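## Task

Take the yellow sponge off the low shelf and set it fully inside the middle tote. The front tote is whichever sits closest to the bench's open edge. None of the totes, and none of the cartons beneath the bench, may be shifted or rotated. The robot must not topple or be left leaning, or the task fails. The sponge must stay where it is once the gripper lets go; holding it there does not count.

## Robot and tools

ROBOT. A TidyBot++: a wheeled base 0.54 m long, 0.50 m wide and 0.38 m tall on four driven casters. It carries a single seven-joint arm ending in a two-finger gripper. The shoulder sits 0.12 m ahead of the base centre and 0.68 m off the floor. There are two cameras. base_camera is a pinhole camera on the base, 644x364 px. wrist_camera is a fisheye camera, 644x476 px, that looks along the hand. The arm begins folded with the hand aimed down. In that pose the hand reaches about 0.08 m past the base front and the elbow is up to 1.15 m high. Now and then a loose object may get a brief shove from outside.

FRAMES. The base frame has its origin on the floor below the base centre, with x forward, y left and z up. hand_pose is reported in this frame. It gives the point halfway between the finger pads. Its z axis runs out along the fingers, and the fingers close along its y axis. The odometry frame is the base frame as it stood when the scene began. base_odometry heading is positive to the left and runs from -3.142 to 3.142. It counts wheel rotation, so wheel slip shows up as motion, and it drifts by a few cm or degrees over many moves. base_tilt is in degrees, with leaning forward and leaning right positive. It has a fixed bias of about 1 degree.

execute_actions. The actions argument is a list holding exactly one action, or none. An empty list just reports the state and images. An action may contain base, joints, or both, plus optional speeds. All its motions start at the same moment, and no action may run longer than 15 s.
- base: give exactly one key, and it is an offset from where the base is now. translate_m is metres along x, forward positive, -2 to 2. strafe_m is metres sideways, left positive, -2 to 2. rotate_rad is a turn in place in radians, counter-clockwise from above positive, -6.3 to 6.3. The call is refused if the move would need more than 8.667 s at its top speed.
- joints: absolute targets in radians, keyed by name; only the joints you name are set. joint_1_rad has no limit and turns the whole arm about the vertical. Clockwise seen from above is positive, which is the reverse of rotate_rad. joint_2_rad is the shoulder, -2.249 to 2.249. joint_3_rad has no limit. joint_4_rad is the elbow, -2.579 to 2.579. joint_5_rad has no limit. joint_6_rad is the wrist, -2.099 to 2.099. joint_7_rad has no limit; with the hand aimed down, positive turns it counter-clockwise from above, and at 1.57 the fingers open toward the robot's left and right. Joints without limits take the shorter way round, so make big turns in steps of less than half a revolution. gripper_pos runs from 0 (open) to 1 (closed), and the pad gap is roughly 85 x (1 - gripper_pos) mm. A joint left out of an action can still be pushing toward its earlier target.
- speeds: top-speed caps for this one action only. translate_m and strafe_m take 0.05 to 0.5 m/s, and rotate_rad takes 0.1 to 1.57 rad/s. Without a cap, the highest value applies.
- cameras: a list drawn from base_camera, wrist_camera and all. Leaving it out, or giving null, returns every camera, and [] returns none.
An unknown key or a value outside its range refuses the whole call, and nothing moves.

ARM GEOMETRY. The upper arm is 0.42 m, the forearm 0.31 m, and the hand 0.31 m from the wrist to the hand point. Set joint_1_rad=0, joint_3_rad=3.14 and joint_5_rad=0, and the arm stays in the vertical plane through x. Each segment's tilt from vertical, with forward positive, is then: upper arm j2; forearm j2-j4; hand j2-j4-j6. The hand's reach forward of the shoulder is the sum of length x sin(tilt) over the three segments. Its height above the shoulder is the sum of length x cos(tilt). A hand aimed straight down can go no higher than about 0.94 m, and only close to the base. Closed fingertips stick out about 20 mm past the hand point.

OTHER TOOLS. wait(seconds from 0 to 10) commands nothing and returns the state and images. zoom_image(camera, region=[x0,y0,x1,y1] in pixels, at most 504x504) enlarges part of that camera's latest image. read_manual(section) returns only the licence texts. finished_scene(scene) ends the current scene, given its number. It is final and reports success, so the goal must already hold.

READING RESULTS. base_status and joint_status say how each motion of the last action ended. done: the base's wheels turned the commanded amount, though they may have slipped and a blocked base can still stop short. off_target: the part stopped away from its target and may keep pushing. contact_stop or time_out: the old target is dropped and the part holds where it stopped. 'joint command not followed' with a 'cause:' line means the arm targets were held back because the arm would hit itself. Nothing stops the arm from hitting the base. For the gripper, done at 1 means it closed on nothing, while off_target means something is held. Friction leaves joints 1 to 2 cm off target, and more when the arm is stretched. To correct, resend each joint as its last command plus (wanted - read). Loads make the arm sag, so never send a held joint the angle it currently reads. motor_effort gives percentages, with the peak in brackets. Motor temperatures are listed per joint; MOTOR HOT appears from 60 °C, and an over-temperature fault at 75 °C. ARM HIT marks a hard collision. If a torque sensor hits its limit, the arm freezes for 10 s and the rest of the call is skipped. The limits are 104.5 N m for joints 1-4 and 51.3 N m for joints 5-7. on_its_own reports motion that was not commanded. If a stop is reported, any later motion calls in that same reply are dropped.

AVOID. Dropping or slamming objects, and pushing hard. Driving while the arm is snagged about 0.8 m or more above the floor, or pushing sideways with a raised hand, since either can tip the robot. Bumping the totes or cartons. Sending the fingers close to the floor. Holding loads for long, which heats the motors. The robot keeps your last command while you think, so keep replies brief.

Each tool is called after "Call:" as name([rows], argument=value, ...), one row to a line, values as JSON.

## Session

Call:
execute_actions(actions=[])

Scene clock: 0.00 s.
Motor temperatures (°C, as the motors report them): [30 30 30 35 32 35 37]
base_odometry: x=+0.000 y=+0.000 heading=+0.000 (m, m, rad; odometry frame)
base_tilt: forward=-0.1 right=-0.2 (deg)
base_status: not commanded
joint_positions: joint_1_rad=+0.004 joint_2_rad=-0.295 joint_3_rad=+3.149 joint_4_rad=-2.518 joint_5_rad=-0.042 joint_6_rad=-0.876 joint_7_rad=+1.544 gripper_pos=+0.000
joint_status: not commanded
motor_effort: joint_1_rad=-1 joint_2_rad=-2 joint_3_rad=+1 joint_4_rad=+8 joint_5_rad=+0 joint_6_rad=+0 joint_7_rad=-1 (%)
hand_pose: x=+0.2600 y=+0.0102 z=+0.5827 quat_wxyz=(-0.018, +0.999, -0.032, +0.021) (m; base frame)
pictures: base_camera, wrist_camera
Images, in order (width x height): base_camera 644x364, wrist_camera 644x476.

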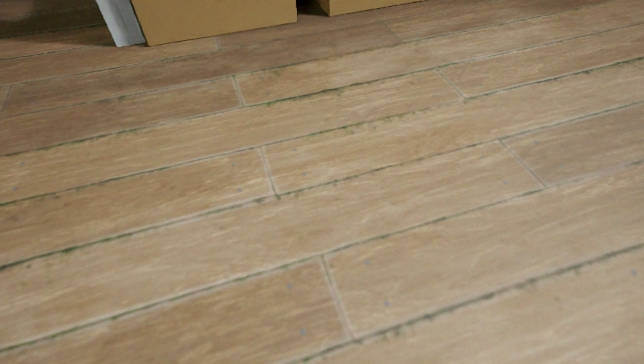

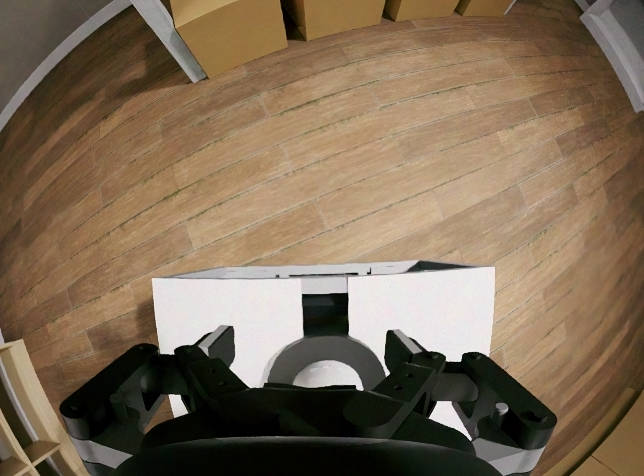

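Call:
execute_actions([
  {"joints":{"joint_2_rad":-0.3,"joint_4_rad":-1.6,"joint_6_rad":-0.8}},
], cameras=["wrist_camera"])

Call:
execute_actions([
  {"joints":{"joint_1_rad":-1.9}},
], cameras=["wrist_camera"])

Scene clock: 2.37 s.
Motor temperatures (°C, as the motors report them): [30 30 30 35 32 35 37]
base_odometry: x=+0.000 y=+0.000 heading=+0.000 (m, m, rad; odometry frame)
base_tilt: forward=+0.0 right=-0.2 (deg)
base_status: not commanded
joint_positions: joint_1_rad=+0.004 joint_2_rad=-0.295 joint_3_rad=+3.149 joint_4_rad=-1.613 joint_5_rad=-0.042 joint_6_rad=-0.821 joint_7_rad=+1.544 gripper_pos=+0.000
joint_status: all done
motor_effort: joint_1_rad=-1(0) joint_2_rad=-10(11) joint_3_rad=+1(1) joint_4_rad=+18(18) joint_5_rad=+0(0) joint_6_rad=+7(8) joint_7_rad=-1(1) (%)
hand_pose: x=+0.5635 y=+0.0055 z=+0.9958 quat_wxyz=(-0.025, +0.876, -0.022, +0.480) (m; base frame)
pictures: wrist_camera
Images, in order (width x height): wrist_camera 644x476.

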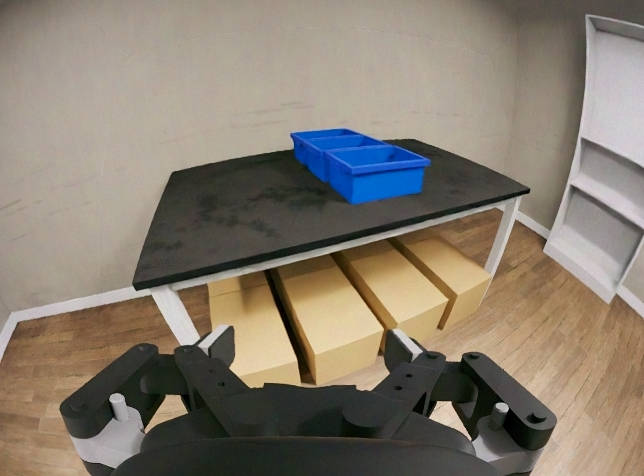

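Scene clock: 5.40 s.
Motor temperatures (°C, as the motors report them): [30 30 30 35 32 35 37]
base_odometry: x=+0.000 y=+0.000 heading=+0.000 (m, m, rad; odometry frame)
base_tilt: forward=-0.1 right=-0.2 (deg)
base_status: not commanded
joint_positions: joint_1_rad=-1.892 joint_2_rad=-0.295 joint_3_rad=+3.149 joint_4_rad=-1.613 joint_5_rad=-0.042 joint_6_rad=-0.821 joint_7_rad=+1.544 gripper_pos=+0.000
joint_status: all done
motor_effort: joint_1_rad=+0(1) joint_2_rad=-10(11) joint_3_rad=+1(2) joint_4_rad=+18(18) joint_5_rad=+1(0) joint_6_rad=+7(7) joint_7_rad=-1(1) (%)
hand_pose: x=-0.0280 y=+0.4196 z=+0.9958 quat_wxyz=(-0.405, +0.529, +0.699, +0.260) (m; base frame)
pictures: wrist_camera
Images, in order (width x height): wrist_camera 644x476.

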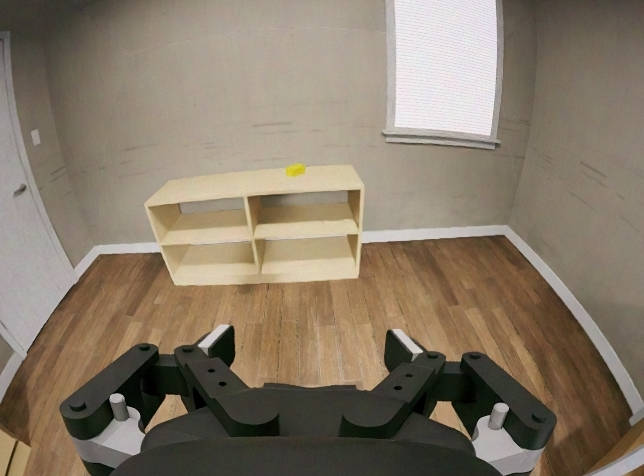

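Call:
execute_actions([
  {"base":{"rotate_rad":1.87},"joints":{"joint_1_rad":0}},
], cameras=[])

Call:
execute_actions([
  {"base":{"translate_m":1.1},"joints":{"joint_2_rad":0.3,"joint_4_rad":-1.1,"joint_6_rad":-1.74}},
])

Scene clock: 8.77 s.
Motor temperatures (°C, as the motors report them): [30 30 30 35 32 35 37]
base_odometry: x=+0.000 y=+0.000 heading=+1.869 (m, m, rad; odometry frame)
base_tilt: forward=-0.1 right=-0.2 (deg)
base_status: done
joint_positions: joint_1_rad=-0.008 joint_2_rad=-0.296 joint_3_rad=+3.149 joint_4_rad=-1.613 joint_5_rad=-0.042 joint_6_rad=-0.821 joint_7_rad=+1.544 gripper_pos=+0.000
joint_status: all done
motor_effort: joint_1_rad=+0(2) joint_2_rad=-10(12) joint_3_rad=+0(3) joint_4_rad=+18(18) joint_5_rad=+0(0) joint_6_rad=+7(8) joint_7_rad=-1(1) (%)
hand_pose: x=+0.5631 y=+0.0106 z=+0.9963 quat_wxyz=(-0.028, +0.876, -0.017, +0.481) (m; base frame)
pictures: none
No camera images: the call's "cameras" was empty. Leave "cameras" out to get every camera's image.

Scene clock: 12.33 s.
Motor temperatures (°C, as the motors report them): [30 30 30 35 32 35 37]
base_odometry: x=-0.325 y=+1.051 heading=+1.870 (m, m, rad; odometry frame)
base_tilt: forward=+0.0 right=-0.2 (deg)
base_status: done
joint_positions: joint_1_rad=-0.008 joint_2_rad=+0.303 joint_3_rad=+3.149 joint_4_rad=-1.116 joint_5_rad=-0.042 joint_6_rad=-1.720 joint_7_rad=+1.544 gripper_pos=+0.000
joint_status: all done
motor_effort: joint_1_rad=-1(1) joint_2_rad=-27(30) joint_3_rad=+0(2) joint_4_rad=+14(20) joint_5_rad=+0(0) joint_6_rad=+0(9) joint_7_rad=-1(1) (%)
hand_pose: x=+0.5561 y=+0.0150 z=+0.8201 quat_wxyz=(-0.020, +1.000, -0.010, +0.001) (m; base frame)
pictures: base_camera, wrist_camera
Images, in order (width x height): base_camera 644x364, wrist_camera 644x476.

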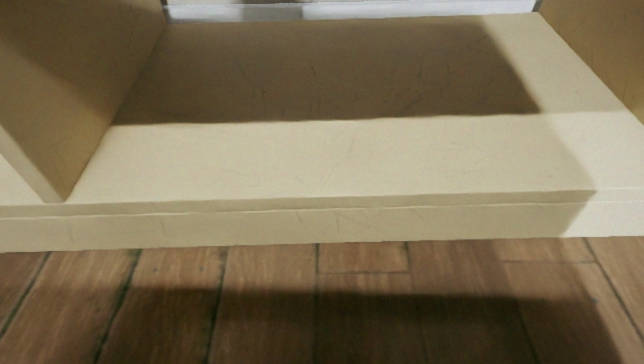

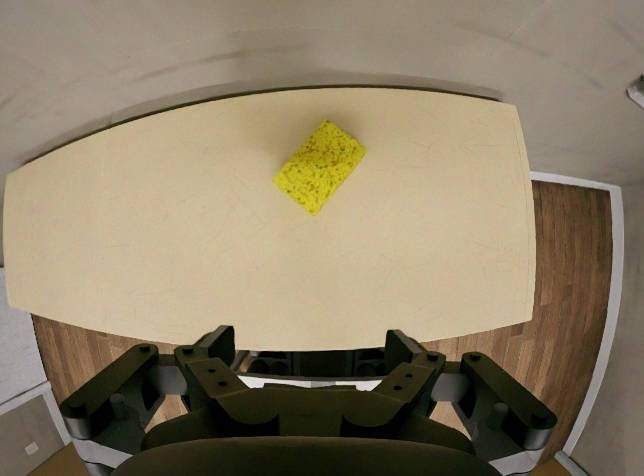

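Call:
execute_actions([
  {"base":{"translate_m":0.14},"joints":{"joint_2_rad":0.33,"joint_4_rad":-1.35,"joint_6_rad":-1.46,"joint_7_rad":0.75}},
])

Scene clock: 14.07 s.
Motor temperatures (°C, as the motors report them): [30 30 30 35 32 35 37]
base_odometry: x=-0.367 y=+1.185 heading=+1.871 (m, m, rad; odometry frame)
base_tilt: forward=+0.0 right=-0.2 (deg)
base_status: done
joint_positions: joint_1_rad=-0.008 joint_2_rad=+0.333 joint_3_rad=+3.149 joint_4_rad=-1.337 joint_5_rad=-0.042 joint_6_rad=-1.477 joint_7_rad=+0.769 gripper_pos=+0.000
joint_status: all done
motor_effort: joint_1_rad=+0(2) joint_2_rad=-28(31) joint_3_rad=+0(2) joint_4_rad=+14(15) joint_5_rad=+0(0) joint_6_rad=+0(0) joint_7_rad=-1(0) (%)
hand_pose: x=+0.5677 y=+0.0149 z=+0.7372 quat_wxyz=(-0.017, +0.920, -0.392, -0.010) (m; base frame)
pictures: base_camera, wrist_camera
Images, in order (width x height): base_camera 644x364, wrist_camera 644x476.

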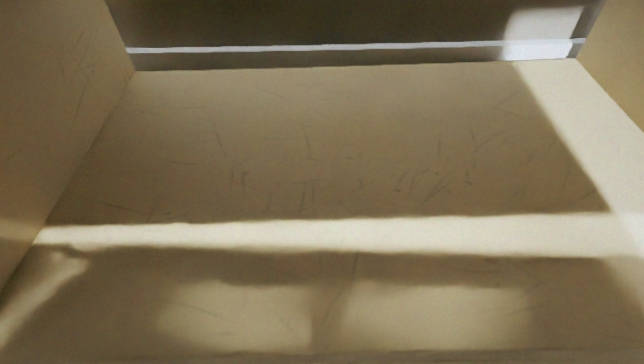

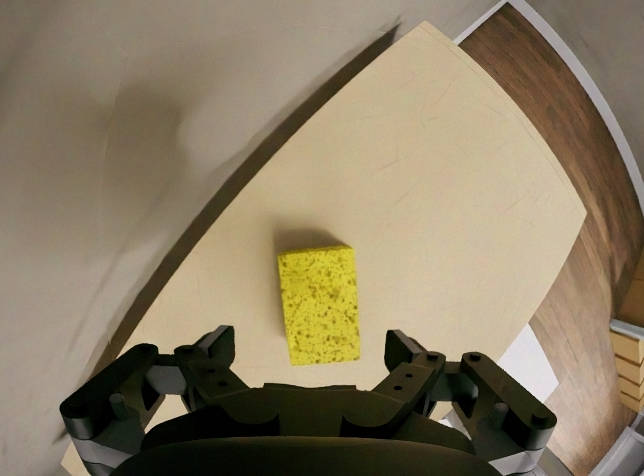

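Call:
execute_actions([
  {"joints":{"joint_4_rad":-1.52,"joint_6_rad":-1.29,"joint_7_rad":0.84}},
], cameras=["wrist_camera"])

Scene clock: 15.30 s.
Motor temperatures (°C, as the motors report them): [30 30 30 35 32 35 37]
base_odometry: x=-0.367 y=+1.185 heading=+1.871 (m, m, rad; odometry frame)
base_tilt: forward=+0.0 right=-0.2 (deg)
base_status: not commanded
joint_positions: joint_1_rad=-0.008 joint_2_rad=+0.333 joint_3_rad=+3.149 joint_4_rad=-1.507 joint_5_rad=-0.042 joint_6_rad=-1.311 joint_7_rad=+0.814 gripper_pos=+0.000
joint_status: all done
motor_effort: joint_1_rad=-1(1) joint_2_rad=-27(28) joint_3_rad=+0(1) joint_4_rad=+14(15) joint_5_rad=+0(1) joint_6_rad=+1(0) joint_7_rad=-1(1) (%)
hand_pose: x=+0.5568 y=+0.0143 z=+0.6847 quat_wxyz=(-0.016, +0.927, -0.374, -0.012) (m; base frame)
pictures: wrist_camera
Images, in order (width x height): wrist_camera 644x476.

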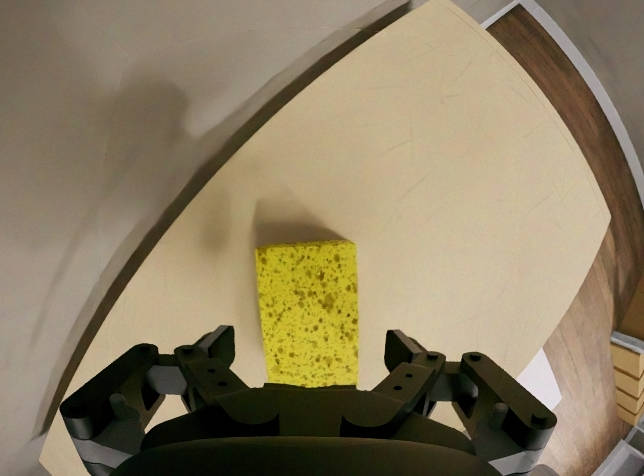

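Call:
execute_actions([
  {"joints":{"joint_2_rad":0.365,"joint_4_rad":-1.61,"joint_6_rad":-1.165}},
], cameras=["wrist_camera"])

Call:
execute_actions([
  {"joints":{"gripper_pos":1}},
], cameras=["wrist_camera"])

Call:
execute_actions([
  {"joints":{"joint_2_rad":0.0,"joint_4_rad":-1.3,"joint_6_rad":-1.2,"joint_7_rad":1.57}},
], cameras=["wrist_camera"])

Scene clock: 16.60 s.
Motor temperatures (°C, as the motors report them): [30 30 30 35 32 35 37]
base_odometry: x=-0.367 y=+1.185 heading=+1.871 (m, m, rad; odometry frame)
base_tilt: forward=+0.0 right=-0.1 (deg)
base_status: not commanded
joint_positions: joint_1_rad=-0.008 joint_2_rad=+0.362 joint_3_rad=+3.149 joint_4_rad=-1.599 joint_5_rad=-0.042 joint_6_rad=-1.185 joint_7_rad=+0.814 gripper_pos=+0.000
joint_status: all done
motor_effort: joint_1_rad=-1(1) joint_2_rad=-27(29) joint_3_rad=+0(0) joint_4_rad=+13(14) joint_5_rad=+0(0) joint_6_rad=+0(1) joint_7_rad=-1(1) (%)
hand_pose: x=+0.5578 y=+0.0137 z=+0.6448 quat_wxyz=(-0.016, +0.926, -0.376, -0.008) (m; base frame)
pictures: wrist_camera
Images, in order (width x height): wrist_camera 644x476.

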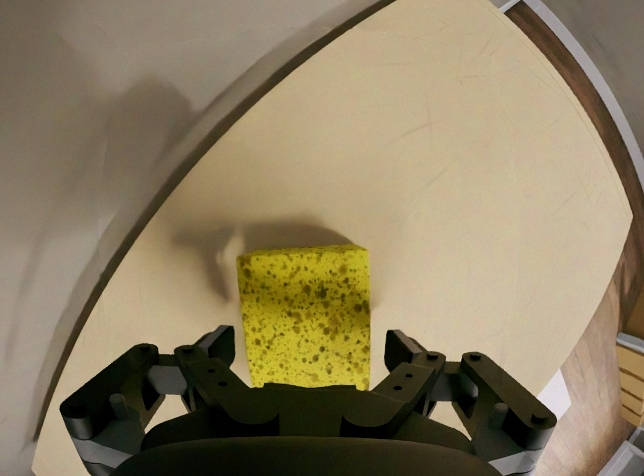

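Scene clock: 17.70 s.
Motor temperatures (°C, as the motors report them): [30 30 30 35 32 35 37]
base_odometry: x=-0.367 y=+1.185 heading=+1.871 (m, m, rad; odometry frame)
base_tilt: forward=+0.0 right=-0.2 (deg)
base_status: not commanded
joint_positions: joint_1_rad=-0.008 joint_2_rad=+0.356 joint_3_rad=+3.149 joint_4_rad=-1.600 joint_5_rad=-0.042 joint_6_rad=-1.184 joint_7_rad=+0.814 gripper_pos=+0.393
joint_status: gripper_pos off_target (ended at +0.393, target +1.000)
motor_effort: joint_1_rad=-1(1) joint_2_rad=-25(27) joint_3_rad=+1(0) joint_4_rad=+11(13) joint_5_rad=+0(1) joint_6_rad=-1(2) joint_7_rad=-1(1) (%)
hand_pose: x=+0.5575 y=+0.0137 z=+0.6468 quat_wxyz=(-0.017, +0.926, -0.376, -0.006) (m; base frame)
pictures: wrist_camera
Images, in order (width x height): wrist_camera 644x476.

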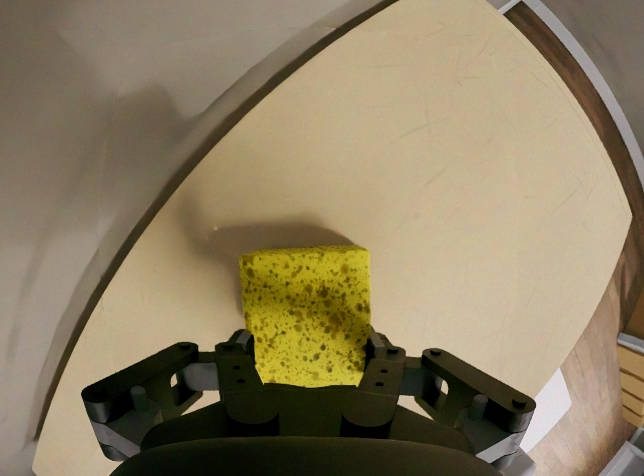

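Scene clock: 19.43 s.
Motor temperatures (°C, as the motors report them): [30 30 30 35 32 35 37]
base_odometry: x=-0.367 y=+1.185 heading=+1.871 (m, m, rad; odometry frame)
base_tilt: forward=+0.0 right=-0.2 (deg)
base_status: not commanded
joint_positions: joint_1_rad=-0.008 joint_2_rad=-0.003 joint_3_rad=+3.149 joint_4_rad=-1.309 joint_5_rad=-0.042 joint_6_rad=-1.184 joint_7_rad=+1.548 gripper_pos=+0.393
joint_status: all done
motor_effort: joint_1_rad=+0(1) joint_2_rad=-19(31) joint_3_rad=+1(0) joint_4_rad=+17(17) joint_5_rad=-1(0) joint_6_rad=+6(6) joint_7_rad=-1(0) (%)
hand_pose: x=+0.6100 y=+0.0136 z=+0.9374 quat_wxyz=(-0.025, +0.947, -0.012, +0.320) (m; base frame)
pictures: wrist_camera
Images, in order (width x height): wrist_camera 644x476.

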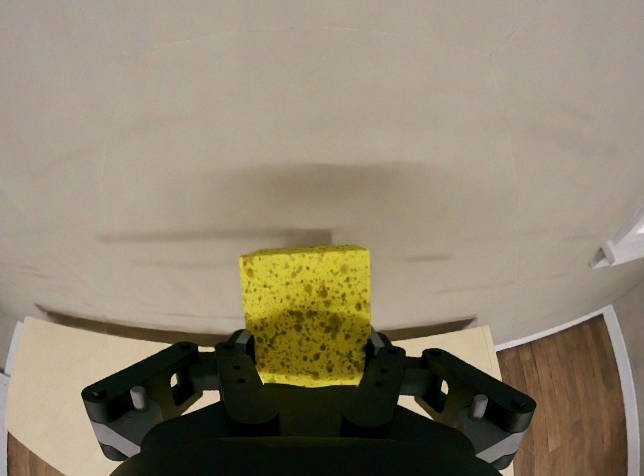

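Call:
execute_actions([
  {"base":{"translate_m":-1.3},"joints":{"joint_2_rad":-0.2,"joint_4_rad":-1.2,"joint_6_rad":-1.3}},
], cameras=[])

Call:
execute_actions([
  {"base":{"rotate_rad":-1.55}},
], cameras=[])

Call:
execute_actions([
  {"base":{"translate_m":0.5}},
], cameras=[])

Call:
execute_actions([
  {"base":{"strafe_m":-0.58}},
])

Scene clock: 23.77 s.
Motor temperatures (°C, as the motors report them): [30 30 30 35 32 35 37]
base_odometry: x=+0.020 y=-0.057 heading=+1.872 (m, m, rad; odometry frame)
base_tilt: forward=+0.0 right=-0.2 (deg)
base_status: done
joint_positions: joint_1_rad=-0.007 joint_2_rad=-0.202 joint_3_rad=+3.149 joint_4_rad=-1.207 joint_5_rad=-0.042 joint_6_rad=-1.282 joint_7_rad=+1.548 gripper_pos=+0.393
joint_status: all done
motor_effort: joint_1_rad=-1(2) joint_2_rad=-12(24) joint_3_rad=+0(2) joint_4_rad=+16(19) joint_5_rad=+0(1) joint_6_rad=+6(7) joint_7_rad=-2(0) (%)
hand_pose: x=+0.5347 y=+0.0131 z=+1.0586 quat_wxyz=(-0.026, +0.910, -0.008, +0.414) (m; base frame)
pictures: none
No camera images: the call's "cameras" was empty. Leave "cameras" out to get every camera's image.

Scene clock: 26.07 s.
Motor temperatures (°C, as the motors report them): [30 30 30 35 32 35 37]
base_odometry: x=+0.020 y=-0.057 heading=+0.323 (m, m, rad; odometry frame)
base_tilt: forward=+0.0 right=-0.2 (deg)
base_status: done
joint_positions: joint_1_rad=-0.002 joint_2_rad=-0.198 joint_3_rad=+3.150 joint_4_rad=-1.207 joint_5_rad=-0.042 joint_6_rad=-1.282 joint_7_rad=+1.548 gripper_pos=+0.393
joint_status: not commanded
motor_effort: joint_1_rad=-1(1) joint_2_rad=-11(14) joint_3_rad=+1(3) joint_4_rad=+16(16) joint_5_rad=+0(1) joint_6_rad=+7(7) joint_7_rad=-1(0) (%)
hand_pose: x=+0.5362 y=+0.0107 z=+1.0571 quat_wxyz=(-0.025, +0.910, -0.011, +0.413) (m; base frame)
pictures: none
No camera images: the call's "cameras" was empty. Leave "cameras" out to get every camera's image.

Scene clock: 28.57 s.
Motor temperatures (°C, as the motors report them): [30 30 30 35 32 35 37]
base_odometry: x=+0.494 y=+0.101 heading=+0.322 (m, m, rad; odometry frame)
base_tilt: forward=+0.0 right=-0.2 (deg)
base_status: done
joint_positions: joint_1_rad=-0.002 joint_2_rad=-0.193 joint_3_rad=+3.150 joint_4_rad=-1.207 joint_5_rad=-0.042 joint_6_rad=-1.283 joint_7_rad=+1.548 gripper_pos=+0.393
joint_status: not commanded
motor_effort: joint_1_rad=-1(1) joint_2_rad=-11(15) joint_3_rad=+1(2) joint_4_rad=+16(17) joint_5_rad=+0(0) joint_6_rad=+8(7) joint_7_rad=-1(1) (%)
hand_pose: x=+0.5379 y=+0.0107 z=+1.0545 quat_wxyz=(-0.025, +0.912, -0.011, +0.410) (m; base frame)
pictures: none
No camera images: the call's "cameras" was empty. Leave "cameras" out to get every camera's image.

Scene clock: 31.10 s.
Motor temperatures (°C, as the motors report them): [30 30 30 35 32 35 37]
base_odometry: x=+0.679 y=-0.449 heading=+0.323 (m, m, rad; odometry frame)
base_tilt: forward=-0.1 right=-0.2 (deg)
base_status: done
joint_positions: joint_1_rad=-0.002 joint_2_rad=-0.193 joint_3_rad=+3.150 joint_4_rad=-1.207 joint_5_rad=-0.042 joint_6_rad=-1.283 joint_7_rad=+1.548 gripper_pos=+0.393
joint_status: not commanded
motor_effort: joint_1_rad=-1(0) joint_2_rad=-12(12) joint_3_rad=+1(3) joint_4_rad=+16(17) joint_5_rad=+0(0) joint_6_rad=+7(6) joint_7_rad=-1(1) (%)
hand_pose: x=+0.5378 y=+0.0108 z=+1.0546 quat_wxyz=(-0.025, +0.912, -0.011, +0.410) (m; base frame)
pictures: base_camera, wrist_camera
Images, in order (width x height): base_camera 644x364, wrist_camera 644x476.

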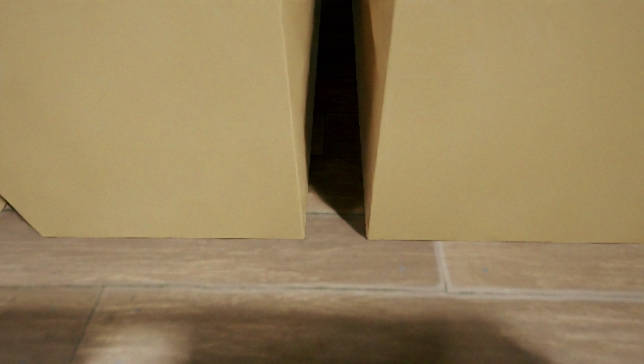

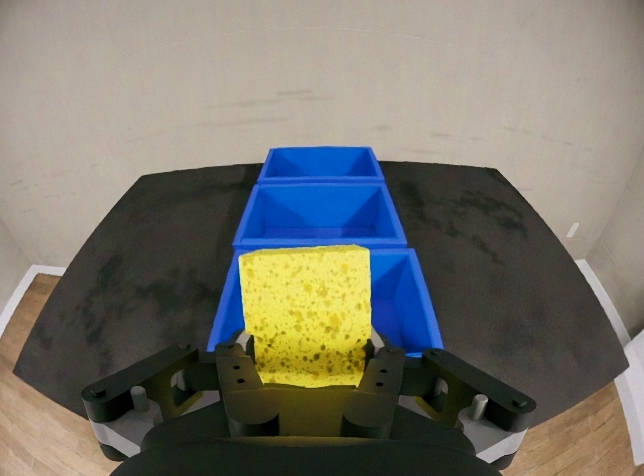

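Call:
execute_actions([
  {"base":{"translate_m":0.17},"joints":{"joint_6_rad":-1.6}},
])

Scene clock: 33.00 s.
Motor temperatures (°C, as the motors report them): [30 30 30 35 32 35 37]
base_odometry: x=+0.840 y=-0.395 heading=+0.323 (m, m, rad; odometry frame)
base_tilt: forward=-0.1 right=-0.2 (deg)
base_status: done
joint_positions: joint_1_rad=-0.002 joint_2_rad=-0.192 joint_3_rad=+3.150 joint_4_rad=-1.206 joint_5_rad=-0.042 joint_6_rad=-1.605 joint_7_rad=+1.548 gripper_pos=+0.393
joint_status: all done
motor_effort: joint_1_rad=-1(0) joint_2_rad=-10(14) joint_3_rad=+1(1) joint_4_rad=+15(17) joint_5_rad=+0(0) joint_6_rad=+4(7) joint_7_rad=-1(1) (%)
hand_pose: x=+0.4609 y=+0.0119 z=+0.9917 quat_wxyz=(-0.023, +0.966, -0.008, +0.258) (m; base frame)
pictures: base_camera, wrist_camera
Images, in order (width x height): base_camera 644x364, wrist_camera 644x476.

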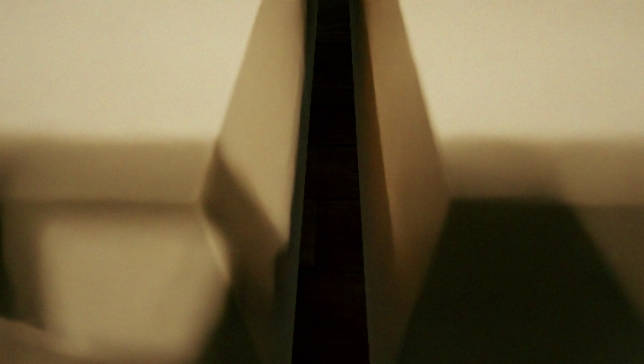

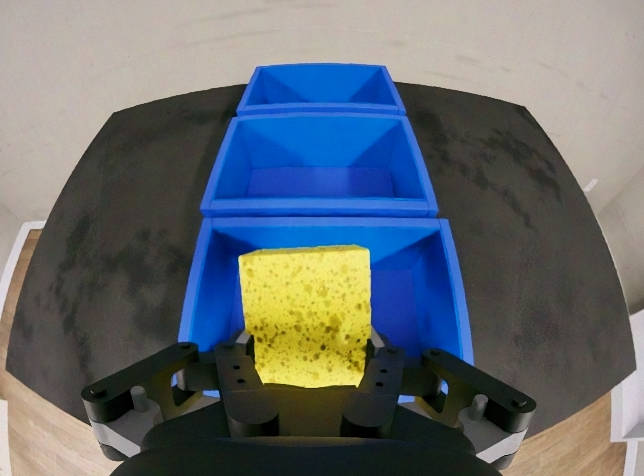

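Call:
execute_actions([
  {"joints":{"joint_2_rad":0.45,"joint_4_rad":-0.5,"joint_6_rad":-1.7}},
], cameras=["wrist_camera"])

Call:
execute_actions([
  {"joints":{"joint_2_rad":0.6,"joint_4_rad":-0.5,"joint_6_rad":-1.8}},
], cameras=["wrist_camera"])

Scene clock: 35.30 s.
Motor temperatures (°C, as the motors report them): [30 30 30 35 32 35 37]
base_odometry: x=+0.840 y=-0.395 heading=+0.323 (m, m, rad; odometry frame)
base_tilt: forward=+0.0 right=-0.2 (deg)
base_status: not commanded
joint_positions: joint_1_rad=-0.002 joint_2_rad=+0.452 joint_3_rad=+3.150 joint_4_rad=-0.519 joint_5_rad=-0.042 joint_6_rad=-1.677 joint_7_rad=+1.548 gripper_pos=+0.393
joint_status: all done
motor_effort: joint_1_rad=-1(1) joint_2_rad=-31(33) joint_3_rad=+0(0) joint_4_rad=+14(15) joint_5_rad=+1(1) joint_6_rad=+4(5) joint_7_rad=-1(1) (%)
hand_pose: x=+0.7096 y=+0.0123 z=+0.9637 quat_wxyz=(-0.020, +0.970, -0.006, +0.244) (m; base frame)
pictures: wrist_camera
Images, in order (width x height): wrist_camera 644x476.

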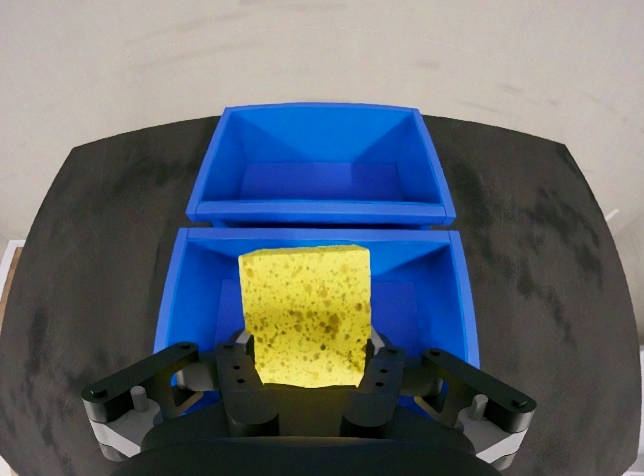

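Scene clock: 36.77 s.
Motor temperatures (°C, as the motors report them): [30 30 30 35 32 35 37]
base_odometry: x=+0.840 y=-0.395 heading=+0.323 (m, m, rad; odometry frame)
base_tilt: forward=+0.0 right=-0.2 (deg)
base_status: not commanded
joint_positions: joint_1_rad=-0.002 joint_2_rad=+0.605 joint_3_rad=+3.150 joint_4_rad=-0.511 joint_5_rad=-0.042 joint_6_rad=-1.778 joint_7_rad=+1.548 gripper_pos=+0.393
joint_status: all done
motor_effort: joint_1_rad=-1(1) joint_2_rad=-36(41) joint_3_rad=+0(0) joint_4_rad=+14(16) joint_5_rad=+0(0) joint_6_rad=+3(5) joint_7_rad=-1(1) (%)
hand_pose: x=+0.7170 y=+0.0122 z=+0.8640 quat_wxyz=(-0.019, +0.992, -0.007, +0.123) (m; base frame)
pictures: wrist_camera
Images, in order (width x height): wrist_camera 644x476.

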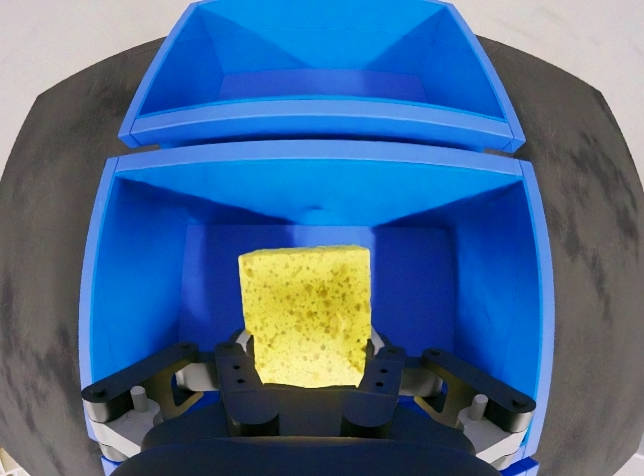

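Call:
execute_actions([
  {"joints":{"joint_2_rad":0.66,"joint_4_rad":-0.6,"joint_6_rad":-1.77}},
], cameras=[])

Call:
execute_actions([
  {"joints":{"gripper_pos":0}},
], cameras=["wrist_camera"])

Call:
execute_actions([
  {"joints":{"joint_2_rad":0.45,"joint_4_rad":-0.5,"joint_6_rad":-1.75}},
], cameras=["wrist_camera"])

Call:
finished_scene(scene=1)

Scene clock: 38.60 s.
Motor temperatures (°C, as the motors report them): [30 30 30 35 32 35 37]
base_odometry: x=+0.840 y=-0.395 heading=+0.323 (m, m, rad; odometry frame)
base_tilt: forward=+0.0 right=-0.2 (deg)
base_status: not commanded
joint_positions: joint_1_rad=-0.002 joint_2_rad=+0.652 joint_3_rad=+3.150 joint_4_rad=-0.590 joint_5_rad=-0.042 joint_6_rad=-1.777 joint_7_rad=+1.548 gripper_pos=+0.393
joint_status: all done
motor_effort: joint_1_rad=-1(0) joint_2_rad=-37(40) joint_3_rad=+0(0) joint_4_rad=+14(15) joint_5_rad=+0(0) joint_6_rad=+1(3) joint_7_rad=-1(1) (%)
hand_pose: x=+0.7097 y=+0.0122 z=+0.8086 quat_wxyz=(-0.018, +0.998, -0.008, +0.060) (m; base frame)
pictures: none
No camera images: the call's "cameras" was empty. Leave "cameras" out to get every camera's image.

Scene clock: 39.70 s.
Motor temperatures (°C, as the motors report them): [30 30 30 35 32 35 37]
base_odometry: x=+0.840 y=-0.395 heading=+0.323 (m, m, rad; odometry frame)
base_tilt: forward=+0.0 right=-0.2 (deg)
base_status: not commanded
joint_positions: joint_1_rad=-0.002 joint_2_rad=+0.652 joint_3_rad=+3.150 joint_4_rad=-0.590 joint_5_rad=-0.042 joint_6_rad=-1.777 joint_7_rad=+1.548 gripper_pos=+0.000
joint_status: all done
motor_effort: joint_1_rad=-1(0) joint_2_rad=-38(38) joint_3_rad=+0(0) joint_4_rad=+14(15) joint_5_rad=+0(0) joint_6_rad=+2(1) joint_7_rad=-1(1) (%)
hand_pose: x=+0.7098 y=+0.0122 z=+0.8085 quat_wxyz=(-0.018, +0.998, -0.008, +0.060) (m; base frame)
pictures: wrist_camera
Images, in order (width x height): wrist_camera 644x476.

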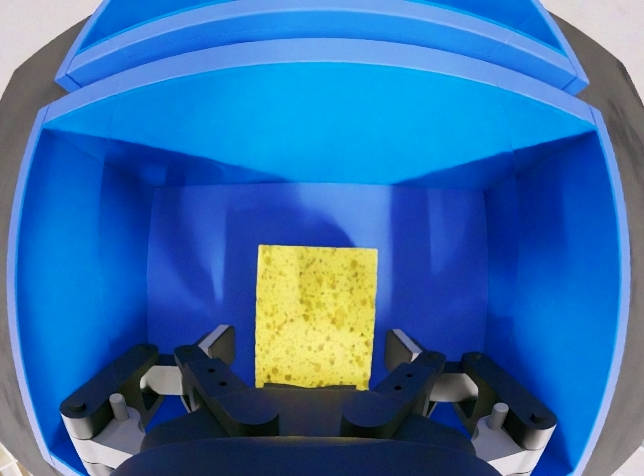

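Scene clock: 41.37 s.
Motor temperatures (°C, as the motors report them): [30 30 30 35 32 35 37]
base_odometry: x=+0.840 y=-0.395 heading=+0.323 (m, m, rad; odometry frame)
base_tilt: forward=+0.0 right=-0.2 (deg)
base_status: not commanded
joint_positions: joint_1_rad=-0.002 joint_2_rad=+0.448 joint_3_rad=+3.150 joint_4_rad=-0.505 joint_5_rad=-0.042 joint_6_rad=-1.773 joint_7_rad=+1.548 gripper_pos=+0.000
joint_status: all done
motor_effort: joint_1_rad=-1(0) joint_2_rad=-32(41) joint_3_rad=+0(1) joint_4_rad=+14(16) joint_5_rad=+1(0) joint_6_rad=+3(4) joint_7_rad=-1(1) (%)
hand_pose: x=+0.6831 y=+0.0122 z=+0.9587 quat_wxyz=(-0.019, +0.978, -0.005, +0.206) (m; base frame)
pictures: wrist_camera
Images, in order (width x height): wrist_camera 644x476.

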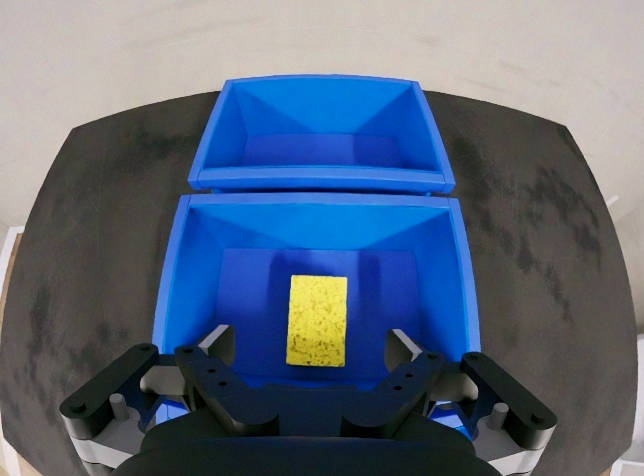

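The scene is finished: the task was done.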